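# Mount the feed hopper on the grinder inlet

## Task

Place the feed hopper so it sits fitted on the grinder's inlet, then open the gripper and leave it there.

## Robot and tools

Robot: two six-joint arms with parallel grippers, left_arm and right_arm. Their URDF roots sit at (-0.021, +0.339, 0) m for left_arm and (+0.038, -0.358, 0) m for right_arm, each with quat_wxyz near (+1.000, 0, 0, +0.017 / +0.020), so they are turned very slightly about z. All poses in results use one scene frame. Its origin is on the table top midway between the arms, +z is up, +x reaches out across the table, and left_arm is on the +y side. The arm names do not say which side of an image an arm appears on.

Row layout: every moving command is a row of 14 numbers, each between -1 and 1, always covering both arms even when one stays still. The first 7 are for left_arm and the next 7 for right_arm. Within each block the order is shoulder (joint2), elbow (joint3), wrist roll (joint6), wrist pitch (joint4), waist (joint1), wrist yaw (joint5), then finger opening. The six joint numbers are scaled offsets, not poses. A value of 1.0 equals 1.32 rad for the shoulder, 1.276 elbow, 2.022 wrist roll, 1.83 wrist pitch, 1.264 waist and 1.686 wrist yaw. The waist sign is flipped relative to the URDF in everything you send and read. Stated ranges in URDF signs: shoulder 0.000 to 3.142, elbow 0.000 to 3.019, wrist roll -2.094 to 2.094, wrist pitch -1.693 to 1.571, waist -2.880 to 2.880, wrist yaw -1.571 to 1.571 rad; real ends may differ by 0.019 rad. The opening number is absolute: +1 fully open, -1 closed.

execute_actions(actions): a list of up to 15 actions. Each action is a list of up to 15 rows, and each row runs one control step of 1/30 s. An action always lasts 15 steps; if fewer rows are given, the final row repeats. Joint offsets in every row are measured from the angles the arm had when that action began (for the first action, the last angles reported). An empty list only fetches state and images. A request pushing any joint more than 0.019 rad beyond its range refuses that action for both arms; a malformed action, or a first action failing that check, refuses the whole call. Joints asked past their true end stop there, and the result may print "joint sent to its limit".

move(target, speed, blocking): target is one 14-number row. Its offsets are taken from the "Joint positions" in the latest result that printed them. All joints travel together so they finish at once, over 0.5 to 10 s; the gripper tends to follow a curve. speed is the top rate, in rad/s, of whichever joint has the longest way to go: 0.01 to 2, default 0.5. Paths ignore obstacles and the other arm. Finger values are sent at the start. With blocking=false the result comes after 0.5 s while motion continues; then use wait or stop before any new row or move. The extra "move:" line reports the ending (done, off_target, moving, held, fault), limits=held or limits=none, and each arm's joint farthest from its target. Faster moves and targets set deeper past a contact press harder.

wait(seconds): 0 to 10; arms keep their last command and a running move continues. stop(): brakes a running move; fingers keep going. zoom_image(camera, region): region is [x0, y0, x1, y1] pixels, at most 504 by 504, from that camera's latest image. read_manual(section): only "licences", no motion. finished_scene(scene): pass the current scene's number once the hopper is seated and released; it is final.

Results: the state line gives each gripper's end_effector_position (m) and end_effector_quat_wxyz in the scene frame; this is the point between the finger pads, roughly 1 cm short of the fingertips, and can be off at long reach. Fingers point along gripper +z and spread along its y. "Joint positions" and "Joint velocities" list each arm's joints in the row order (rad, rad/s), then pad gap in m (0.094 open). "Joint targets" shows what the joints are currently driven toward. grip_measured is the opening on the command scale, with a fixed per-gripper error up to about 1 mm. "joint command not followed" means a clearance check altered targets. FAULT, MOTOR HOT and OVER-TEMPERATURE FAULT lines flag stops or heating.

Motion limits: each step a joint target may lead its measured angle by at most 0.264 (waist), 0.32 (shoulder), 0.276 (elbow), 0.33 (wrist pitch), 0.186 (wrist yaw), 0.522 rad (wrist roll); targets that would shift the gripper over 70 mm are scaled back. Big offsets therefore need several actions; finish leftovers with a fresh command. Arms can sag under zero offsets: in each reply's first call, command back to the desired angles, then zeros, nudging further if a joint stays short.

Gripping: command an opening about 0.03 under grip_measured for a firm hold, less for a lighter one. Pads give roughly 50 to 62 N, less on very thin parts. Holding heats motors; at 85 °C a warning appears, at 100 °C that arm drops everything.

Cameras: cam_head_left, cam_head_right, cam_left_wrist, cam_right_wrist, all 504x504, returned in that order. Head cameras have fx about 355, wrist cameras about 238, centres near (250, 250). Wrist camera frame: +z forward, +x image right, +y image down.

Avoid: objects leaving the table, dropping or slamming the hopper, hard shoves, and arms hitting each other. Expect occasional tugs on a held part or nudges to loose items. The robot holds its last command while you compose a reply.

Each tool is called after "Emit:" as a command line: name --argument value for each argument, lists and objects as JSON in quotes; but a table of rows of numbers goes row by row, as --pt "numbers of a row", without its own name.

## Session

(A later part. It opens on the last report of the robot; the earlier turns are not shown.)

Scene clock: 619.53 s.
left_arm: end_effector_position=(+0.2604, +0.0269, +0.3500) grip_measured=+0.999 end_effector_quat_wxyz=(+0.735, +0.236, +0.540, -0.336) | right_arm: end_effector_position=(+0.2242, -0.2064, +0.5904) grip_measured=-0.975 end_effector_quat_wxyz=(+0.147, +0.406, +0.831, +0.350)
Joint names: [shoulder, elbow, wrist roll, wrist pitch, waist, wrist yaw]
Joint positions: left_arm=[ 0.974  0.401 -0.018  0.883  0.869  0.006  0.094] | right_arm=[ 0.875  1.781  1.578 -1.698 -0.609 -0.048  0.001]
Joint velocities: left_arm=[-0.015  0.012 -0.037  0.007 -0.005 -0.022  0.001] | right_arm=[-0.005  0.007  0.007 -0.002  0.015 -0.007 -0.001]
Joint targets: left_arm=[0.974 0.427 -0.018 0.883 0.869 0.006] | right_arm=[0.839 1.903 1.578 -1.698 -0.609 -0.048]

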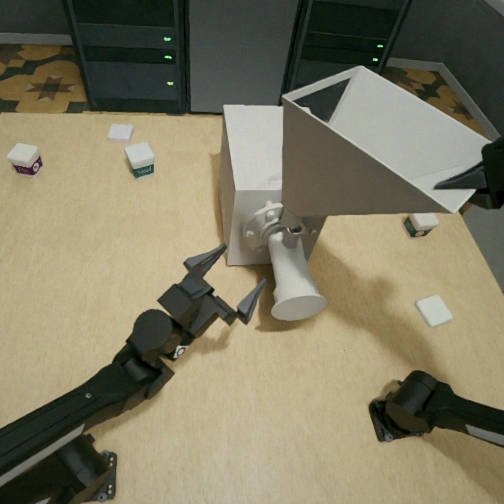

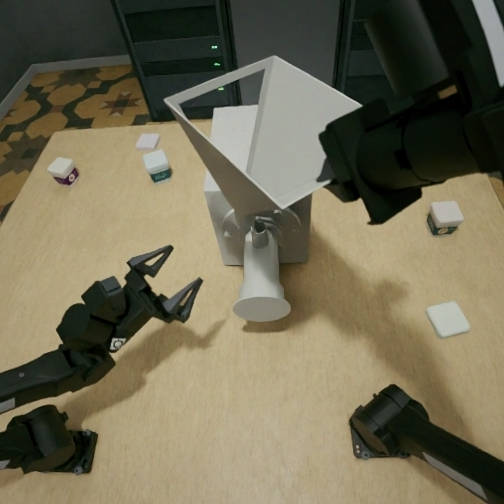

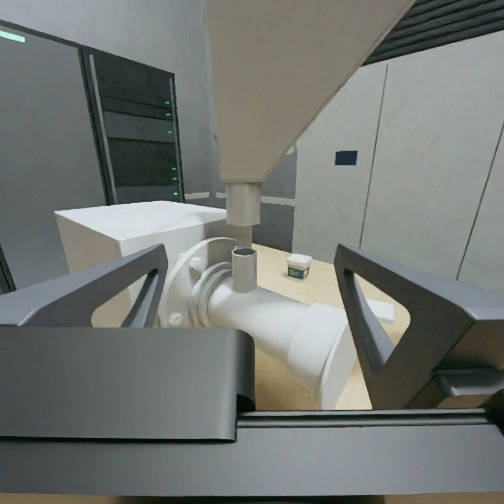

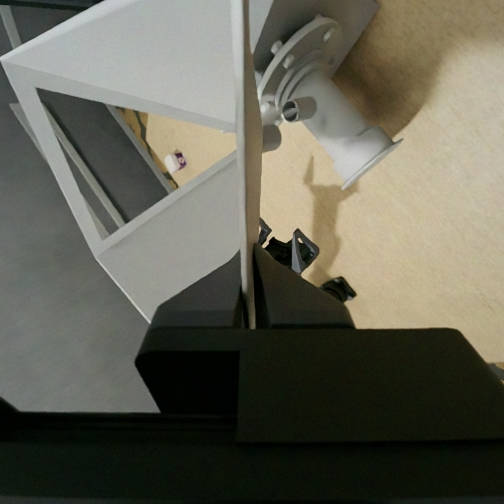

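Emit:
execute_actions --actions '[[[0,0.02,0,0,0,0,1,-0.033,0.085,0,0.02,0.025,0.03,-1]],[[0,0.02,0,0,0,0,1,-0.056,0.043,0,0.05,0,0,-1]],[[0,0.02,0,0,0,0,1,-0.056,0.043,0,0.05,0,0,-1]]]'

Scene clock: 635.47 s.
left_arm: end_effector_position=(+0.2604, +0.0269, +0.3500) grip_measured=+0.999 end_effector_quat_wxyz=(+0.735, +0.236, +0.540, -0.336) | right_arm: end_effector_position=(+0.2182, -0.2301, +0.5993) grip_measured=-0.975 end_effector_quat_wxyz=(+0.182, +0.423, +0.813, +0.356)
Joint names: [shoulder, elbow, wrist roll, wrist pitch, waist, wrist yaw]
Joint positions: left_arm=[ 0.974  0.401 -0.018  0.883  0.869  0.006  0.094] | right_arm=[ 0.833  1.781  1.579 -1.696 -0.578  0.001  0.001]
Joint velocities: left_arm=[-0.015 -0.012 -0.066 -0.032  0.005 -0.022  0.001] | right_arm=[-0.005 -0.017 -0.037 -0.012  0.005 -0.037 -0.   ]
Joint targets: left_arm=[0.974 0.427 -0.018 0.883 0.869 0.006] | right_arm=[0.781 1.836 1.579 -1.604 -0.578 0.001]

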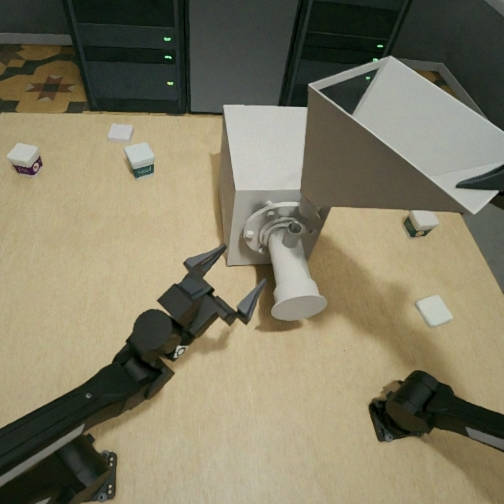

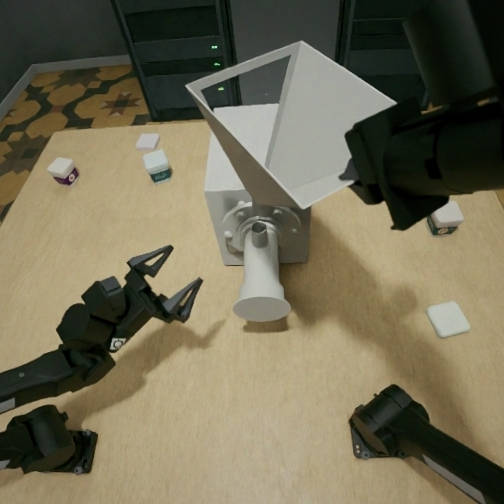

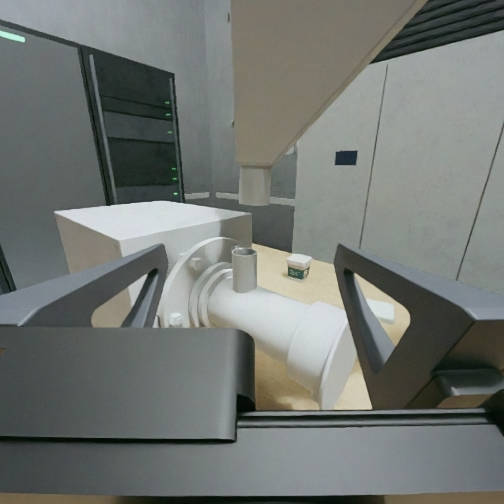

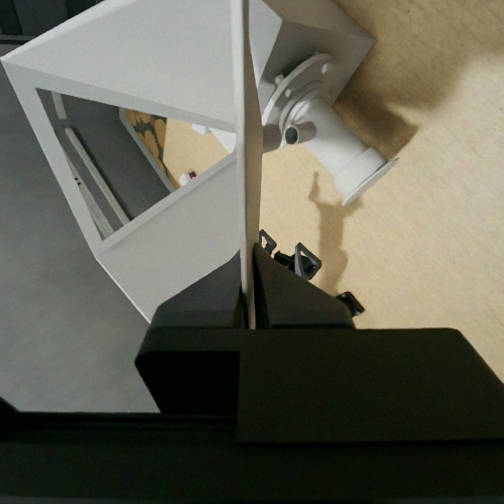

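Emit:
execute_actions --actions '[[[0,0.02,0,0,0,0,1,-0.035,0.015,0,0.062,0,0,-1]],[[0,0.02,0,0,0,0,1,-0.035,0.02,0,0.062,0,0,-1]]]'

Scene clock: 642.03 s.
left_arm: end_effector_position=(+0.2604, +0.0269, +0.3500) grip_measured=+0.999 end_effector_quat_wxyz=(+0.735, +0.236, +0.540, -0.336) | right_arm: end_effector_position=(+0.2242, -0.2257, +0.5755) grip_measured=-0.975 end_effector_quat_wxyz=(+0.171, +0.428, +0.822, +0.335)
Joint names: [shoulder, elbow, wrist roll, wrist pitch, waist, wrist yaw]
Joint positions: left_arm=[ 0.974  0.401 -0.018  0.883  0.869  0.006  0.094] | right_arm=[ 0.828  1.717  1.579 -1.688 -0.578  0.001  0.001]
Joint velocities: left_arm=[ 0.005  0.002 -0.081  0.002  0.005  0.007  0.   ] | right_arm=[-0.005 -0.017 -0.051 -0.007  0.015 -0.037 -0.001]
Joint targets: left_arm=[0.974 0.427 -0.018 0.883 0.869 0.006] | right_arm=[0.784 1.770 1.579 -1.578 -0.578 0.001]

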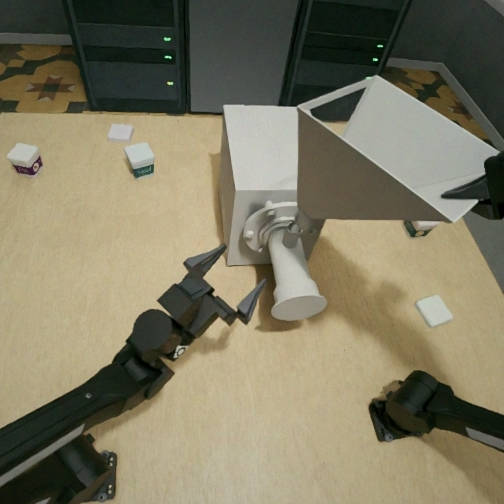

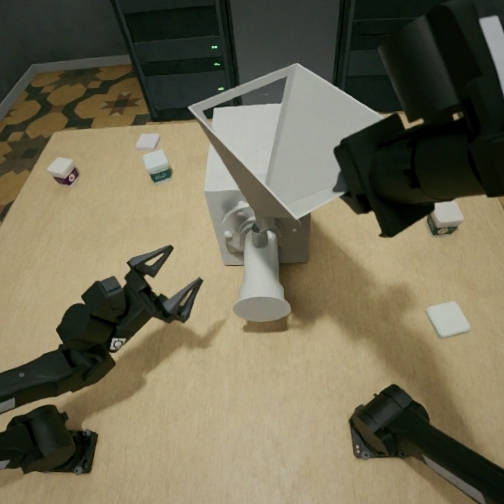

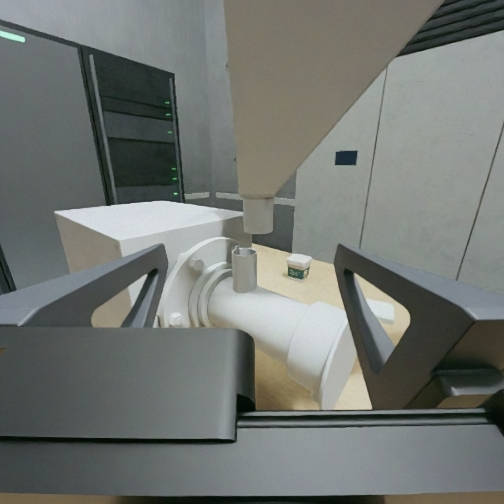

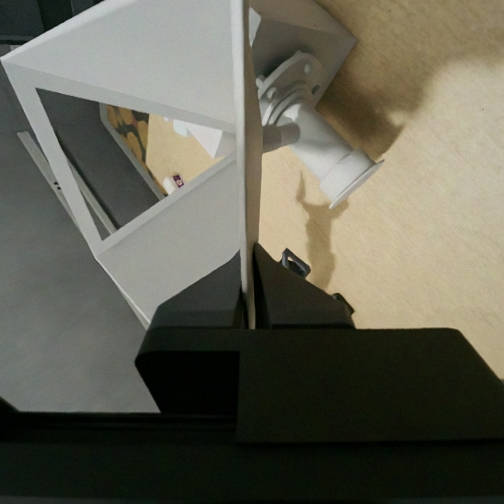

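Emit:
execute_actions --actions '[[[0,0.02,0,0,0,0,1,-0.028,0.015,0,0.079,0,0,-1]],[[0,0.02,0,0,0,0,1,-0.028,0.015,0,0.079,0,0,-1]]]'

Emit:
zoom_image --camera "cam_left_wrist" --region '[190,190,310,310]'

Emit:
zoom_image --camera "cam_right_wrist" --region '[230,85,330,185]'

Scene clock: 651.57 s.
left_arm: end_effector_position=(+0.2604, +0.0269, +0.3500) grip_measured=+0.999 end_effector_quat_wxyz=(+0.735, +0.236, +0.540, -0.336) | right_arm: end_effector_position=(+0.2400, -0.2145, +0.5558) grip_measured=-0.975 end_effector_quat_wxyz=(+0.169, +0.429, +0.823, +0.331)
Joint names: [shoulder, elbow, wrist roll, wrist pitch, waist, wrist yaw]
Joint positions: left_arm=[ 0.974  0.401 -0.018  0.883  0.869  0.006  0.094] | right_arm=[ 0.829  1.645  1.579 -1.625 -0.578  0.001  0.001]
Joint velocities: left_arm=[ 0.005  0.002  0.022  0.007 -0.015  0.037 -0.   ] | right_arm=[-0.015 -0.012  0.066 -0.017 -0.015 -0.007  0.   ]
Joint targets: left_arm=[0.974 0.427 -0.018 0.883 0.869 0.006] | right_arm=[0.791 1.700 1.579 -1.512 -0.578 0.001]

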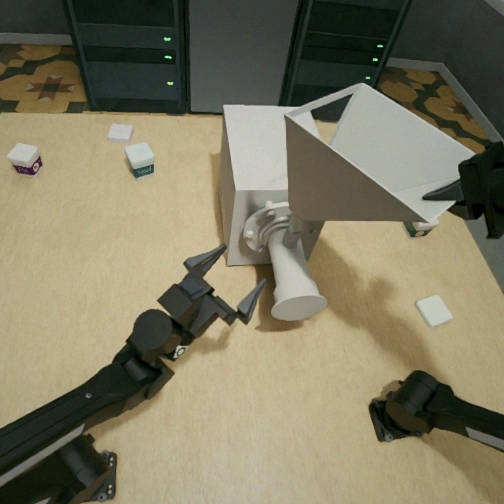

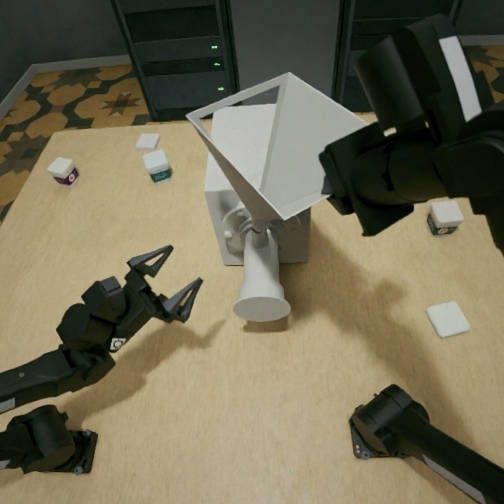

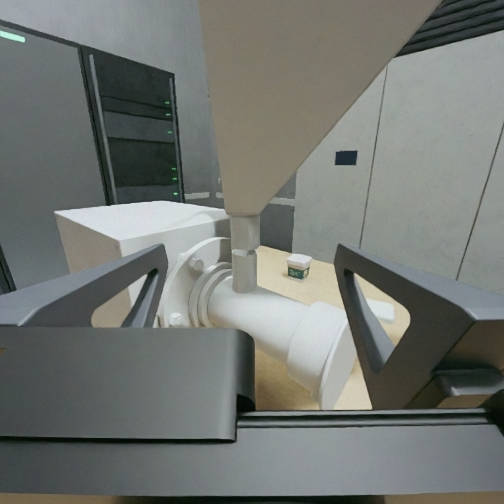

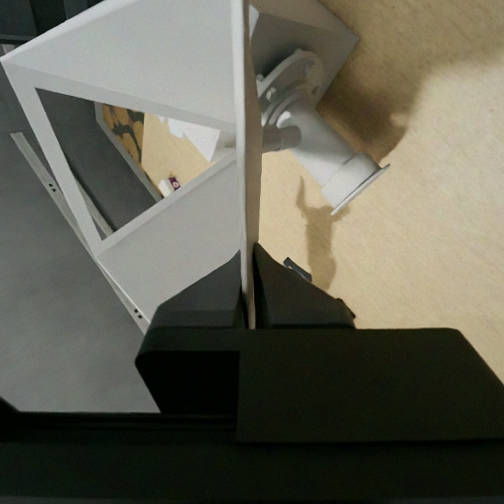

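Region (190, 190, 310, 310) of cam_left_wrist's 504x504 image, scaled by 4.200, with more detail than that image has.

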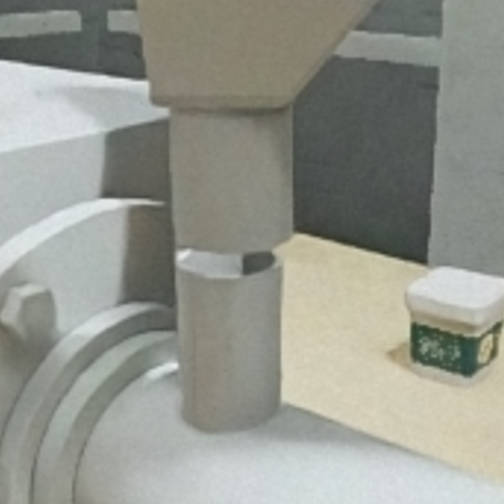

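Region (230, 85, 330, 185) of cam_right_wrist's 504x504 image, scaled by 5.040, with more detail than that image has.

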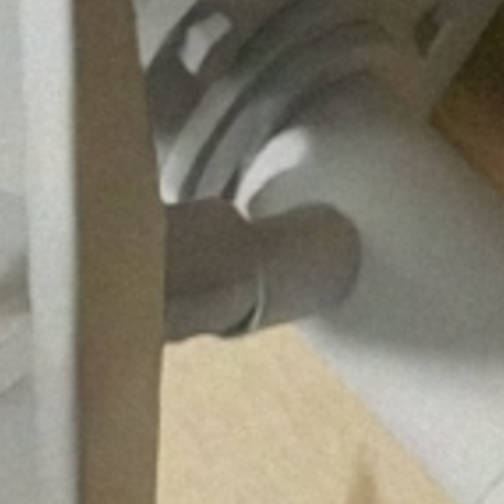

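Emit:
execute_actions --actions '[[[0,0.02,0,0,0,0,1,-0.03,0.07,0,0.065,-0.012,0,-1]]]'

Emit:
zoom_image --camera "cam_left_wrist" --region '[190,190,310,310]'

Emit:
zoom_image --camera "cam_right_wrist" --region '[230,85,330,185]'

Scene clock: 691.60 s.
left_arm: end_effector_position=(+0.2604, +0.0269, +0.3500) grip_measured=+0.999 end_effector_quat_wxyz=(+0.735, +0.236, +0.540, -0.336) | right_arm: end_effector_position=(+0.2398, -0.2128, +0.5565) grip_measured=-0.975 end_effector_quat_wxyz=(+0.169, +0.426, +0.824, +0.333)
Joint names: [shoulder, elbow, wrist roll, wrist pitch, waist, wrist yaw]
Joint positions: left_arm=[ 0.974  0.401 -0.018  0.883  0.869  0.006  0.094] | right_arm=[ 0.829  1.645  1.579 -1.621 -0.584  0.001  0.001]
Joint velocities: left_arm=[-0.005  0.012 -0.007 -0.007  0.005 -0.007  0.   ] | right_arm=[-0.015  0.007 -0.007 -0.012  0.024  0.007  0.001]
Joint targets: left_arm=[0.974 0.427 -0.018 0.883 0.869 0.006] | right_arm=[0.789 1.734 1.579 -1.506 -0.593 0.001]

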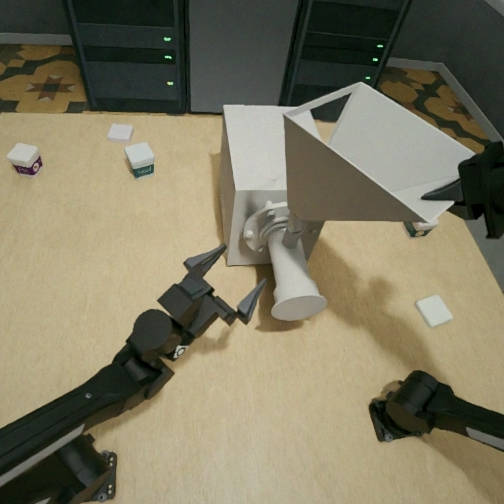

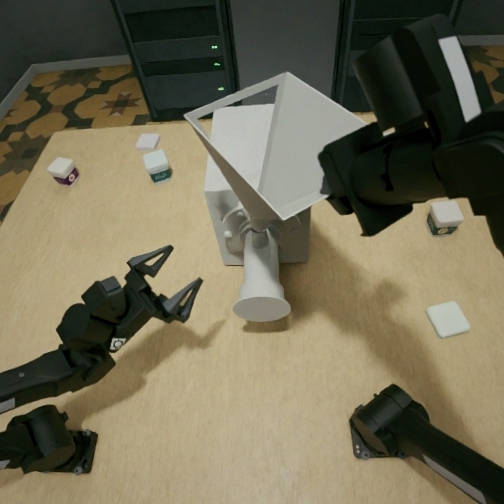

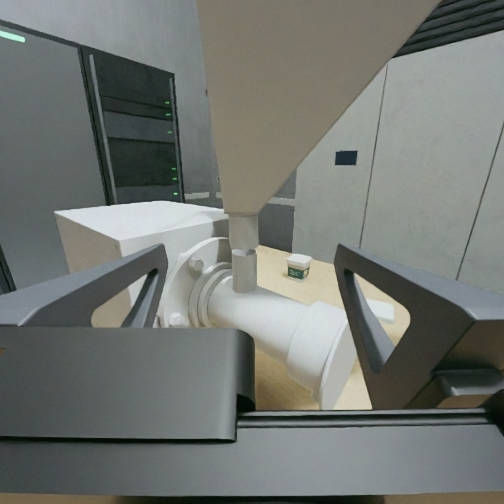

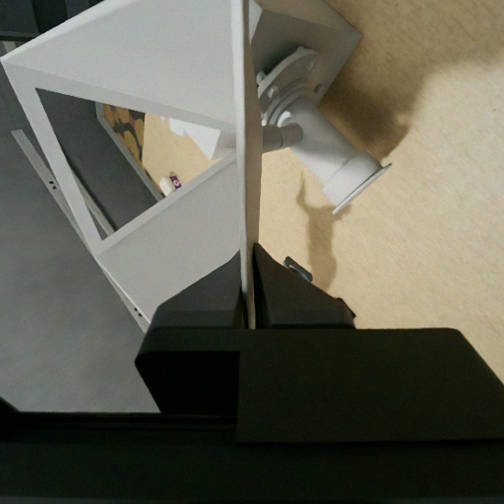

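Region (190, 190, 310, 310) of cam_left_wrist's 504x504 image, scaled by 4.200, with more detail than that image has.

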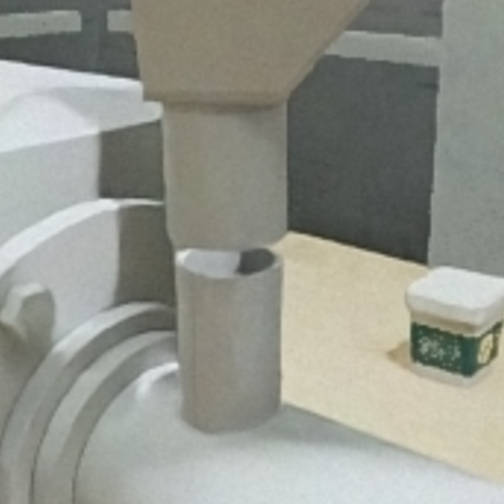

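Region (230, 85, 330, 185) of cam_right_wrist's 504x504 image, scaled by 5.040, with more detail than that image has.

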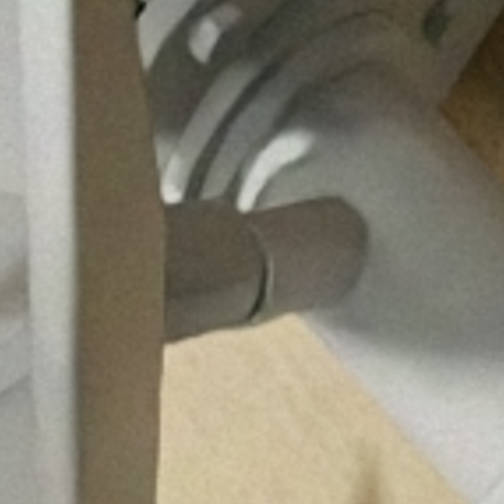

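Emit:
execute_actions --actions '[[[0,0.02,0,0,0,0,1,-0.047,0.023,0,0.069,-0.005,0,-1]],[[0,0.02,0,0,0,0,1,-0.047,0.023,0,0.069,-0.004,0,-1]]]'

Emit:
zoom_image --camera "cam_left_wrist" --region '[190,190,310,310]'

Scene clock: 700.33 s.
left_arm: end_effector_position=(+0.2604, +0.0269, +0.3500) grip_measured=+0.999 end_effector_quat_wxyz=(+0.735, +0.236, +0.540, -0.336) | right_arm: end_effector_position=(+0.2427, -0.2107, +0.5476) grip_measured=-0.975 end_effector_quat_wxyz=(+0.170, +0.426, +0.824, +0.334)
Joint names: [shoulder, elbow, wrist roll, wrist pitch, waist, wrist yaw]
Joint positions: left_arm=[ 0.974  0.401 -0.018  0.883  0.869  0.006  0.094] | right_arm=[ 0.817  1.607  1.579 -1.592 -0.584  0.001  0.001]
Joint velocities: left_arm=[-0.005 -0.022 -0.037 -0.012 -0.015  0.037 -0.   ] | right_arm=[ 0.005 -0.012  0.051 -0.007  0.005 -0.007 -0.   ]
Joint targets: left_arm=[0.974 0.427 -0.018 0.883 0.869 0.006] | right_arm=[0.762 1.652 1.579 -1.482 -0.589 0.001]

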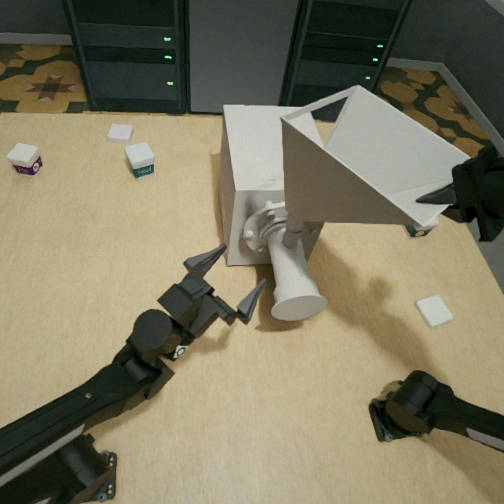

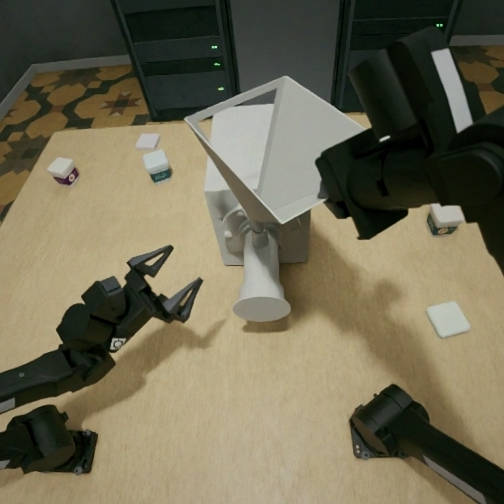

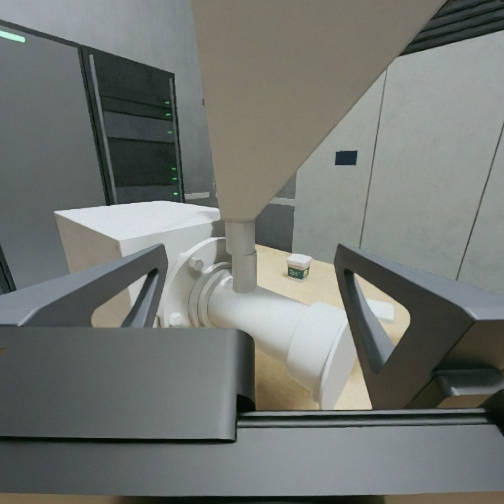

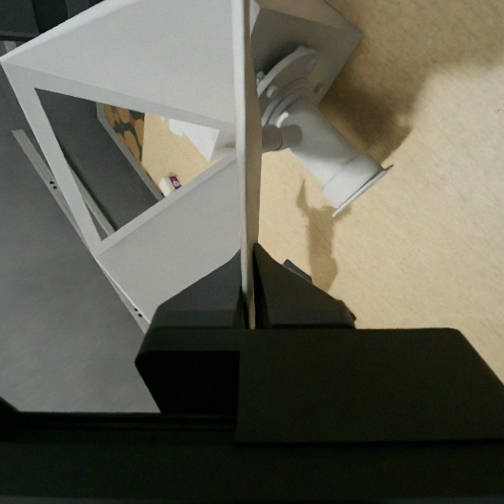

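Region (190, 190, 310, 310) of cam_left_wrist's 504x504 image, scaled by 4.200, with more detail than that image has.

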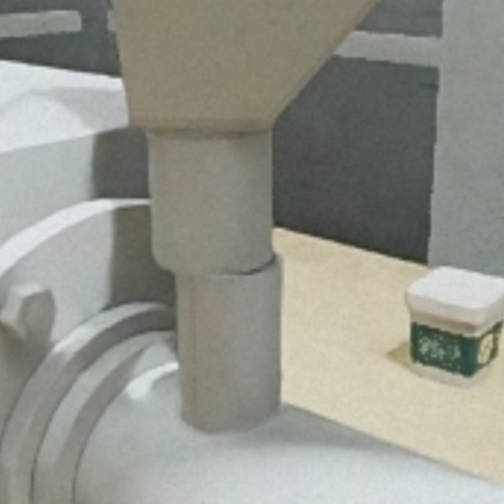

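Emit:
execute_actions --actions '[[[0,0.02,0,0,0,0,1,-0.057,0.04,0,0.045,-0.003,0,-1]],[[0,0.02,0,0,0,0,1,-0.035,0.032,0,0.045,-0.003,0,-1]]]'

Emit:
zoom_image --camera "cam_left_wrist" --region '[190,190,310,310]'

Scene clock: 709.60 s.
left_arm: end_effector_position=(+0.2604, +0.0269, +0.3500) grip_measured=+0.999 end_effector_quat_wxyz=(+0.735, +0.236, +0.540, -0.336) | right_arm: end_effector_position=(+0.2373, -0.2146, +0.5466) grip_measured=-0.975 end_effector_quat_wxyz=(+0.171, +0.425, +0.822, +0.337)
Joint names: [shoulder, elbow, wrist roll, wrist pitch, waist, wrist yaw]
Joint positions: left_arm=[ 0.974  0.401 -0.018  0.883  0.869  0.006  0.094] | right_arm=[ 0.798  1.595  1.579 -1.592 -0.584  0.001  0.001]
Joint velocities: left_arm=[-0.015  0.002 -0.007  0.022  0.005  0.022 -0.   ] | right_arm=[-0.005  0.002  0.081 -0.017 -0.005 -0.037  0.   ]
Joint targets: left_arm=[0.974 0.427 -0.018 0.883 0.869 0.006] | right_arm=[0.752 1.645 1.579 -1.510 -0.588 0.001]

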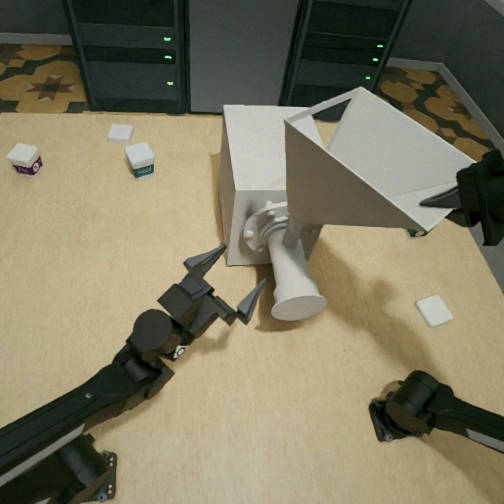

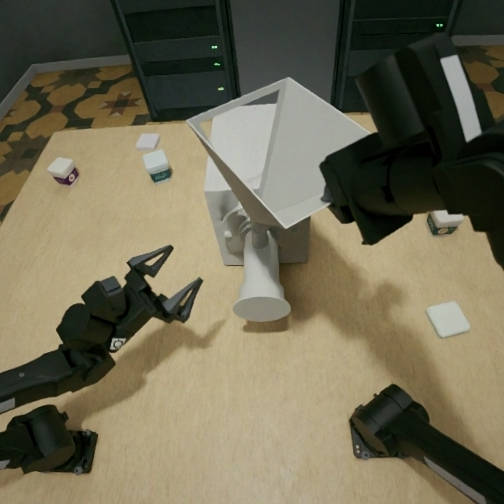

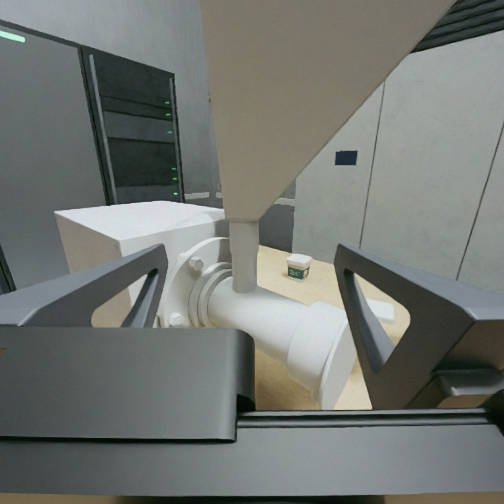

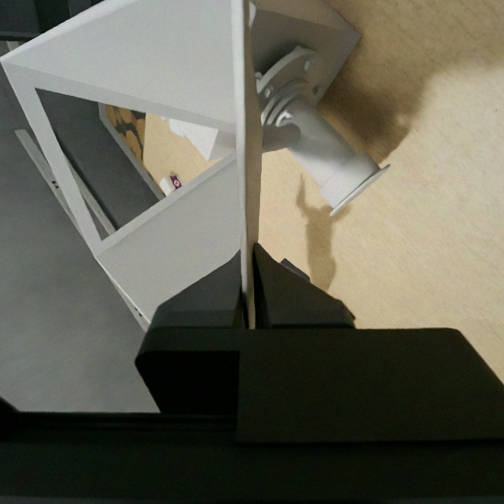

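Region (190, 190, 310, 310) of cam_left_wrist's 504x504 image, scaled by 4.200, with more detail than that image has.

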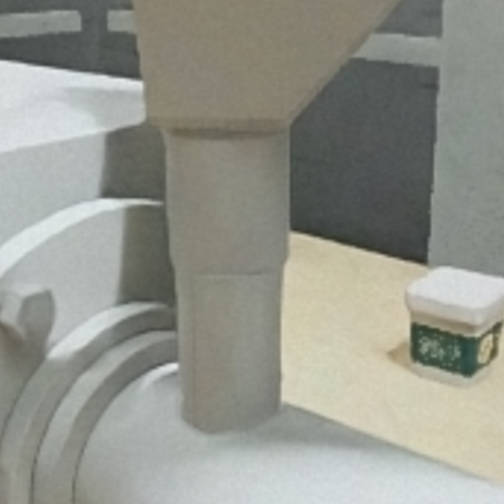

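Emit:
execute_actions --actions '[[[0,0.02,0,0,0,0,1,-0.035,0.03,0,0.058,-0.003,0,-1]],[[0,0.02,0,0,0,0,1,-0.05,0.02,0,0.068,-0.003,0,-1]]]'

Emit:
zoom_image --camera "cam_left_wrist" --region '[190,190,310,310]'

Emit:
zoom_image --camera "cam_right_wrist" --region '[230,85,330,185]'

Scene clock: 716.83 s.
left_arm: end_effector_position=(+0.2604, +0.0269, +0.3500) grip_measured=+0.999 end_effector_quat_wxyz=(+0.735, +0.236, +0.540, -0.336) | right_arm: end_effector_position=(+0.2368, -0.2149, +0.5437) grip_measured=-0.975 end_effector_quat_wxyz=(+0.173, +0.424, +0.821, +0.342)
Joint names: [shoulder, elbow, wrist roll, wrist pitch, waist, wrist yaw]
Joint positions: left_arm=[ 0.974  0.401 -0.018  0.883  0.869  0.006  0.094] | right_arm=[ 0.784  1.574  1.579 -1.574 -0.584  0.001  0.001]
Joint velocities: left_arm=[-0.015 -0.002 -0.007  0.002  0.015 -0.051  0.   ] | right_arm=[ 0.015  0.012  0.007 -0.002  0.005 -0.022 -0.   ]
Joint targets: left_arm=[0.974 0.427 -0.018 0.883 0.869 0.006] | right_arm=[0.732 1.618 1.579 -1.468 -0.588 0.001]

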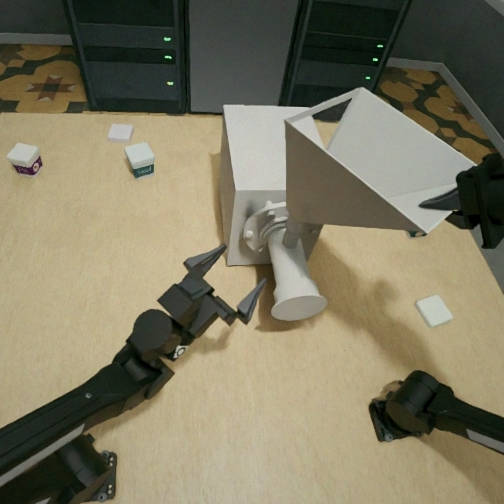

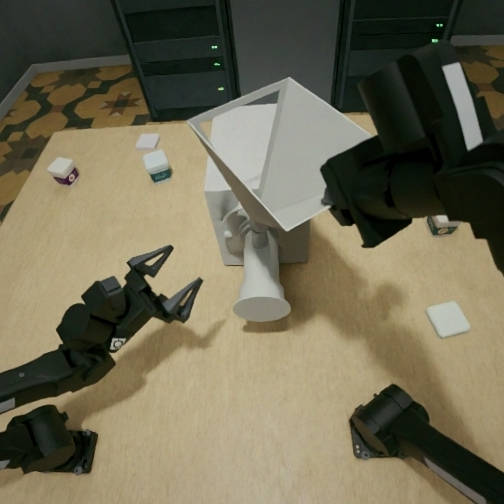

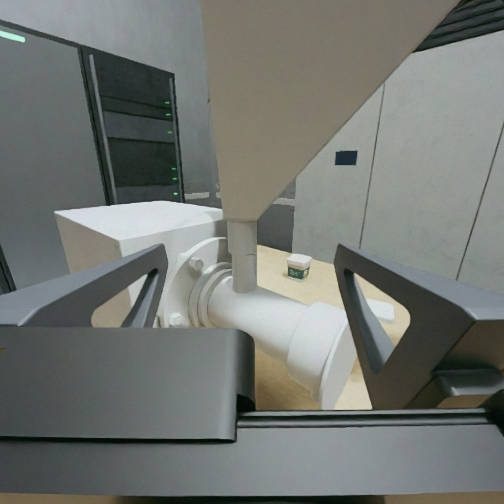

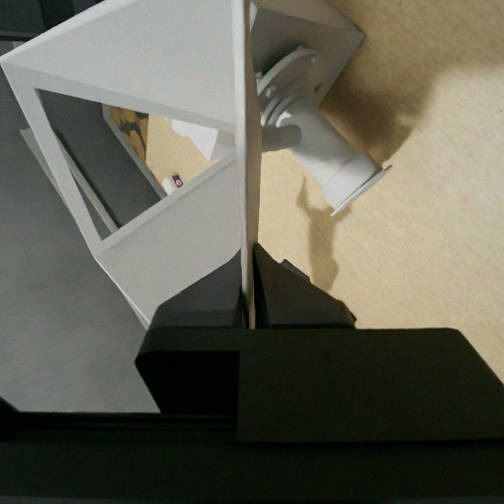

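Region (190, 190, 310, 310) of cam_left_wrist's 504x504 image, scaled by 4.200, with more detail than that image has.

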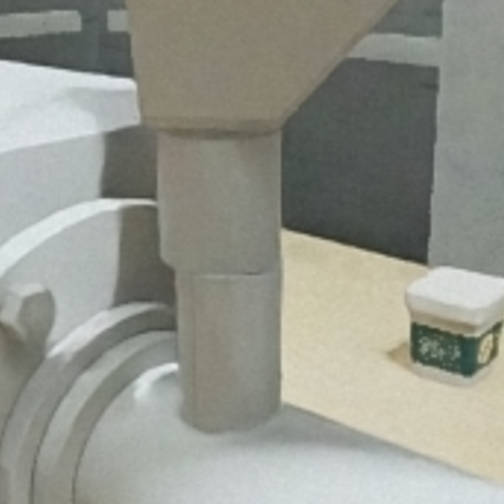

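Region (230, 85, 330, 185) of cam_right_wrist's 504x504 image, scaled by 5.040, with more detail than that image has.

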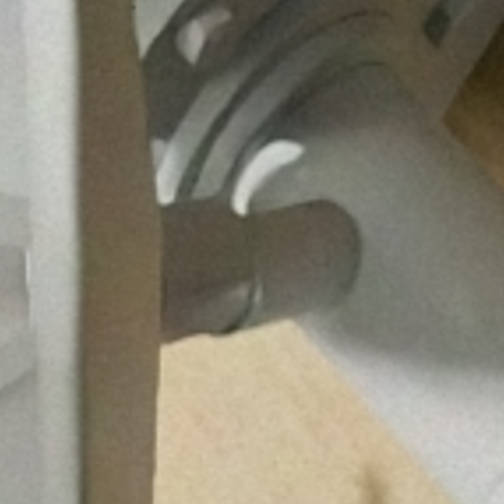

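Emit:
execute_actions --actions '[[[0,0.02,0,0,0,0,1,-0.051,0.04,0,0.045,-0.011,0,-1]],[[0,0.02,0,0,0,0,1,-0.035,0.024,0,0.045,-0.004,0,-1]]]'

Emit:
zoom_image --camera "cam_left_wrist" --region '[190,190,310,310]'

Emit:
zoom_image --camera "cam_right_wrist" --region '[230,85,330,185]'

Scene clock: 724.30 s.
left_arm: end_effector_position=(+0.2604, +0.0269, +0.3500) grip_measured=+0.999 end_effector_quat_wxyz=(+0.735, +0.236, +0.540, -0.336) | right_arm: end_effector_position=(+0.2336, -0.2159, +0.5424) grip_measured=-0.975 end_effector_quat_wxyz=(+0.173, +0.422, +0.821, +0.343)
Joint names: [shoulder, elbow, wrist roll, wrist pitch, waist, wrist yaw]
Joint positions: left_arm=[ 0.974  0.401 -0.018  0.883  0.869  0.006  0.094] | right_arm=[ 0.774  1.566  1.579 -1.574 -0.589  0.001  0.001]
Joint velocities: left_arm=[-0.015  0.007  0.037 -0.012  0.024 -0.007 -0.001] | right_arm=[ 0.015 -0.007 -0.066  0.017  0.005  0.022 -0.   ]
Joint targets: left_arm=[0.974 0.427 -0.018 0.883 0.869 0.006] | right_arm=[0.729 1.605 1.579 -1.492 -0.594 0.001]

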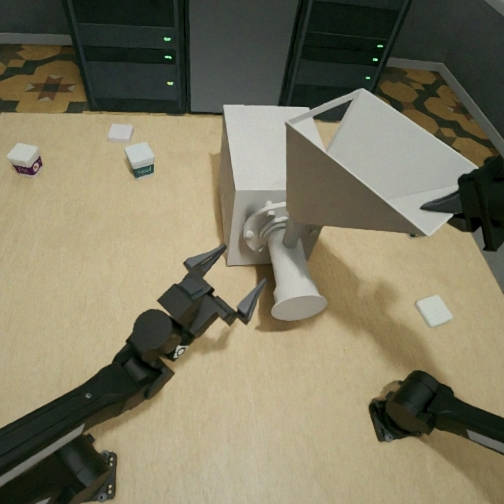

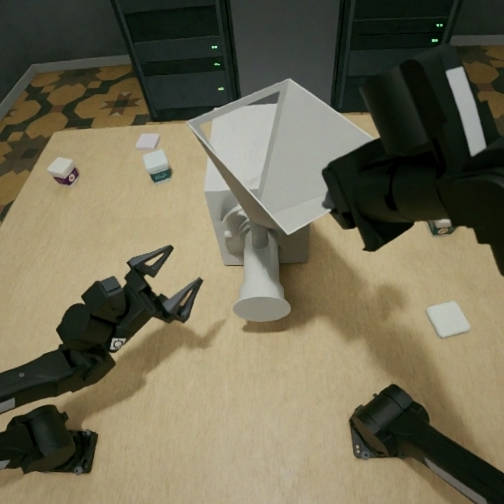

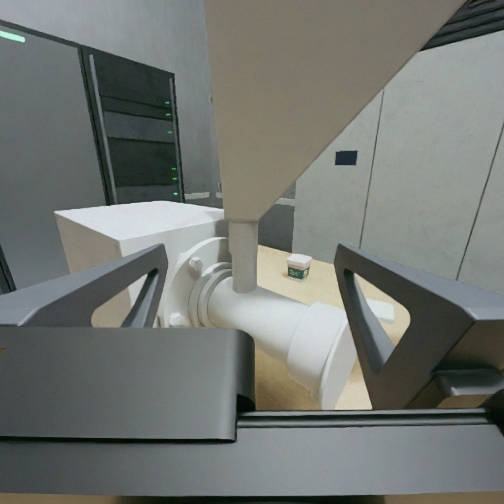

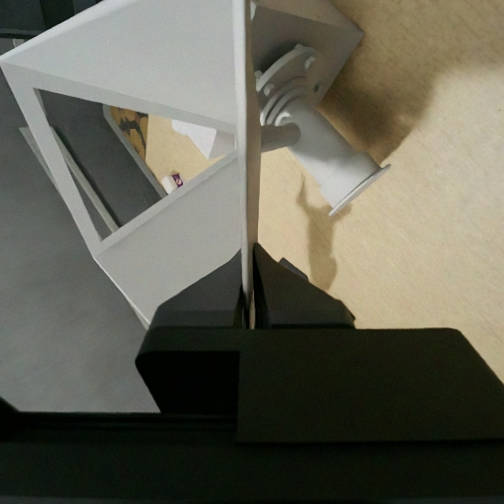

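Region (190, 190, 310, 310) of cam_left_wrist's 504x504 image, scaled by 4.200, with more detail than that image has.

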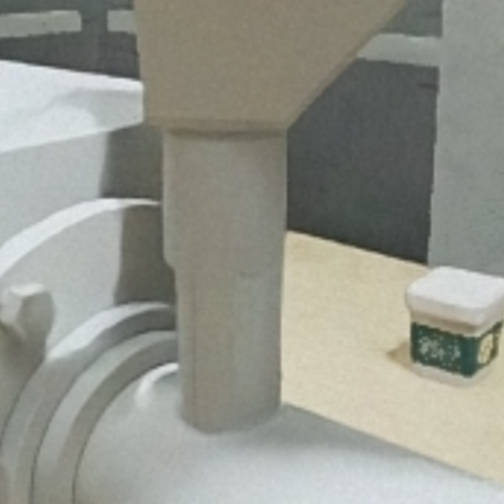

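Region (230, 85, 330, 185) of cam_right_wrist's 504x504 image, scaled by 5.040, with more detail than that image has.

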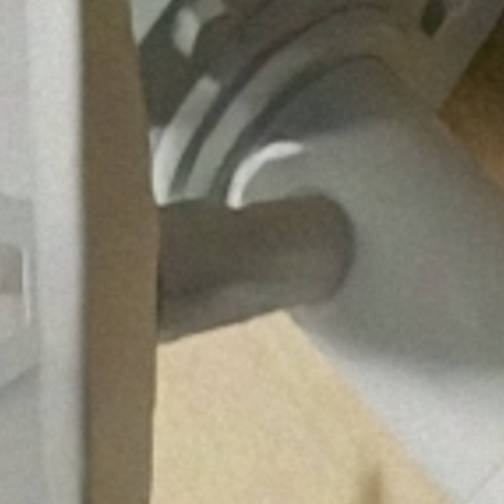

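Still ~1 mm too far.

Emit:
execute_actions --actions '[[[0,0.02,0,0,0,0,1,-0.045,0.022,0,0.035,-0.002,0,-1]],[[0,0.02,0,0,0,0,1,-0.035,0.022,0,0.04,-0.002,0,-1]]]'

Emit:
zoom_image --camera "cam_left_wrist" --region '[190,190,310,310]'

Scene clock: 730.27 s.
left_arm: end_effector_position=(+0.2604, +0.0269, +0.3500) grip_measured=+0.999 end_effector_quat_wxyz=(+0.735, +0.236, +0.540, -0.336) | right_arm: end_effector_position=(+0.2298, -0.2187, +0.5400) grip_measured=-0.975 end_effector_quat_wxyz=(+0.173, +0.422, +0.821, +0.344)
Joint names: [shoulder, elbow, wrist roll, wrist pitch, waist, wrist yaw]
Joint positions: left_arm=[ 0.974  0.401 -0.018  0.883  0.869  0.006  0.094] | right_arm=[ 0.76   1.554  1.579 -1.574 -0.589  0.001  0.001]
Joint velocities: left_arm=[-0.005  0.012  0.022  0.012  0.015 -0.007  0.   ] | right_arm=[-0.015  0.022  0.022 -0.002  0.005  0.007  0.   ]
Joint targets: left_arm=[0.974 0.427 -0.018 0.883 0.869 0.006] | right_arm=[0.716 1.585 1.579 -1.501 -0.592 0.001]

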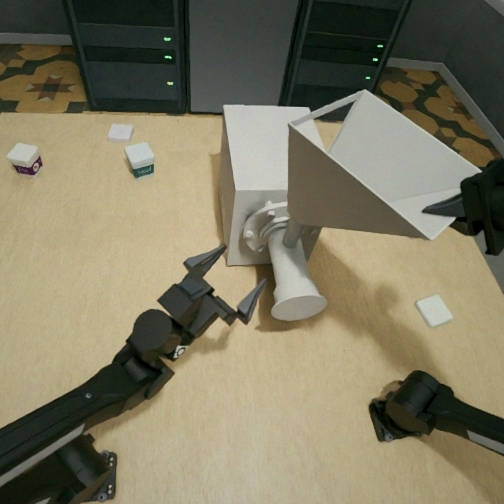

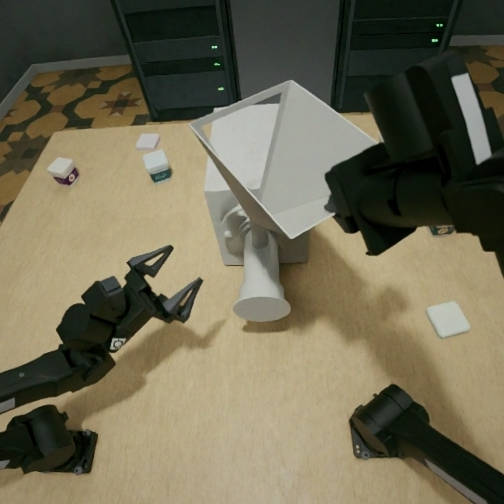

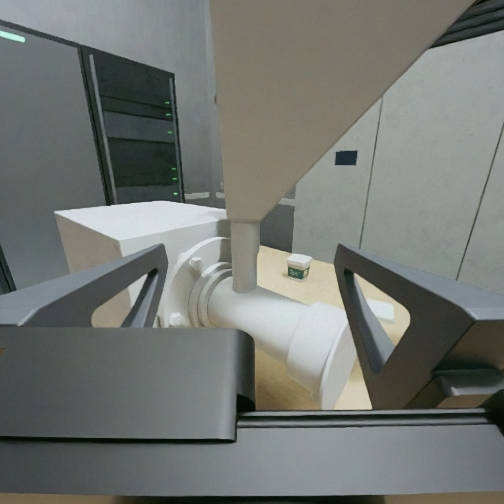

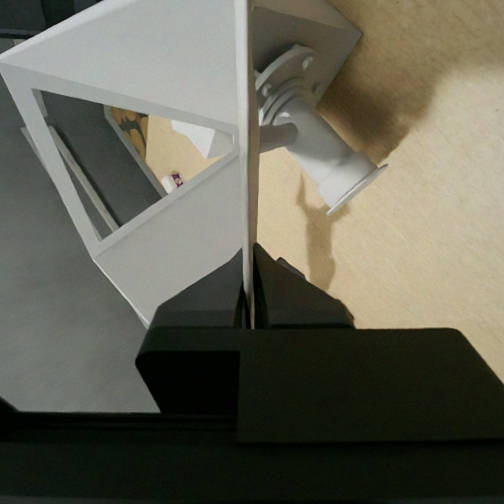

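Region (190, 190, 310, 310) of cam_left_wrist's 504x504 image, scaled by 4.200, with more detail than that image has.

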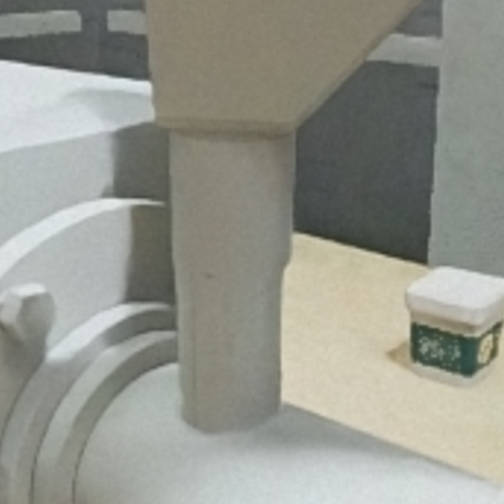

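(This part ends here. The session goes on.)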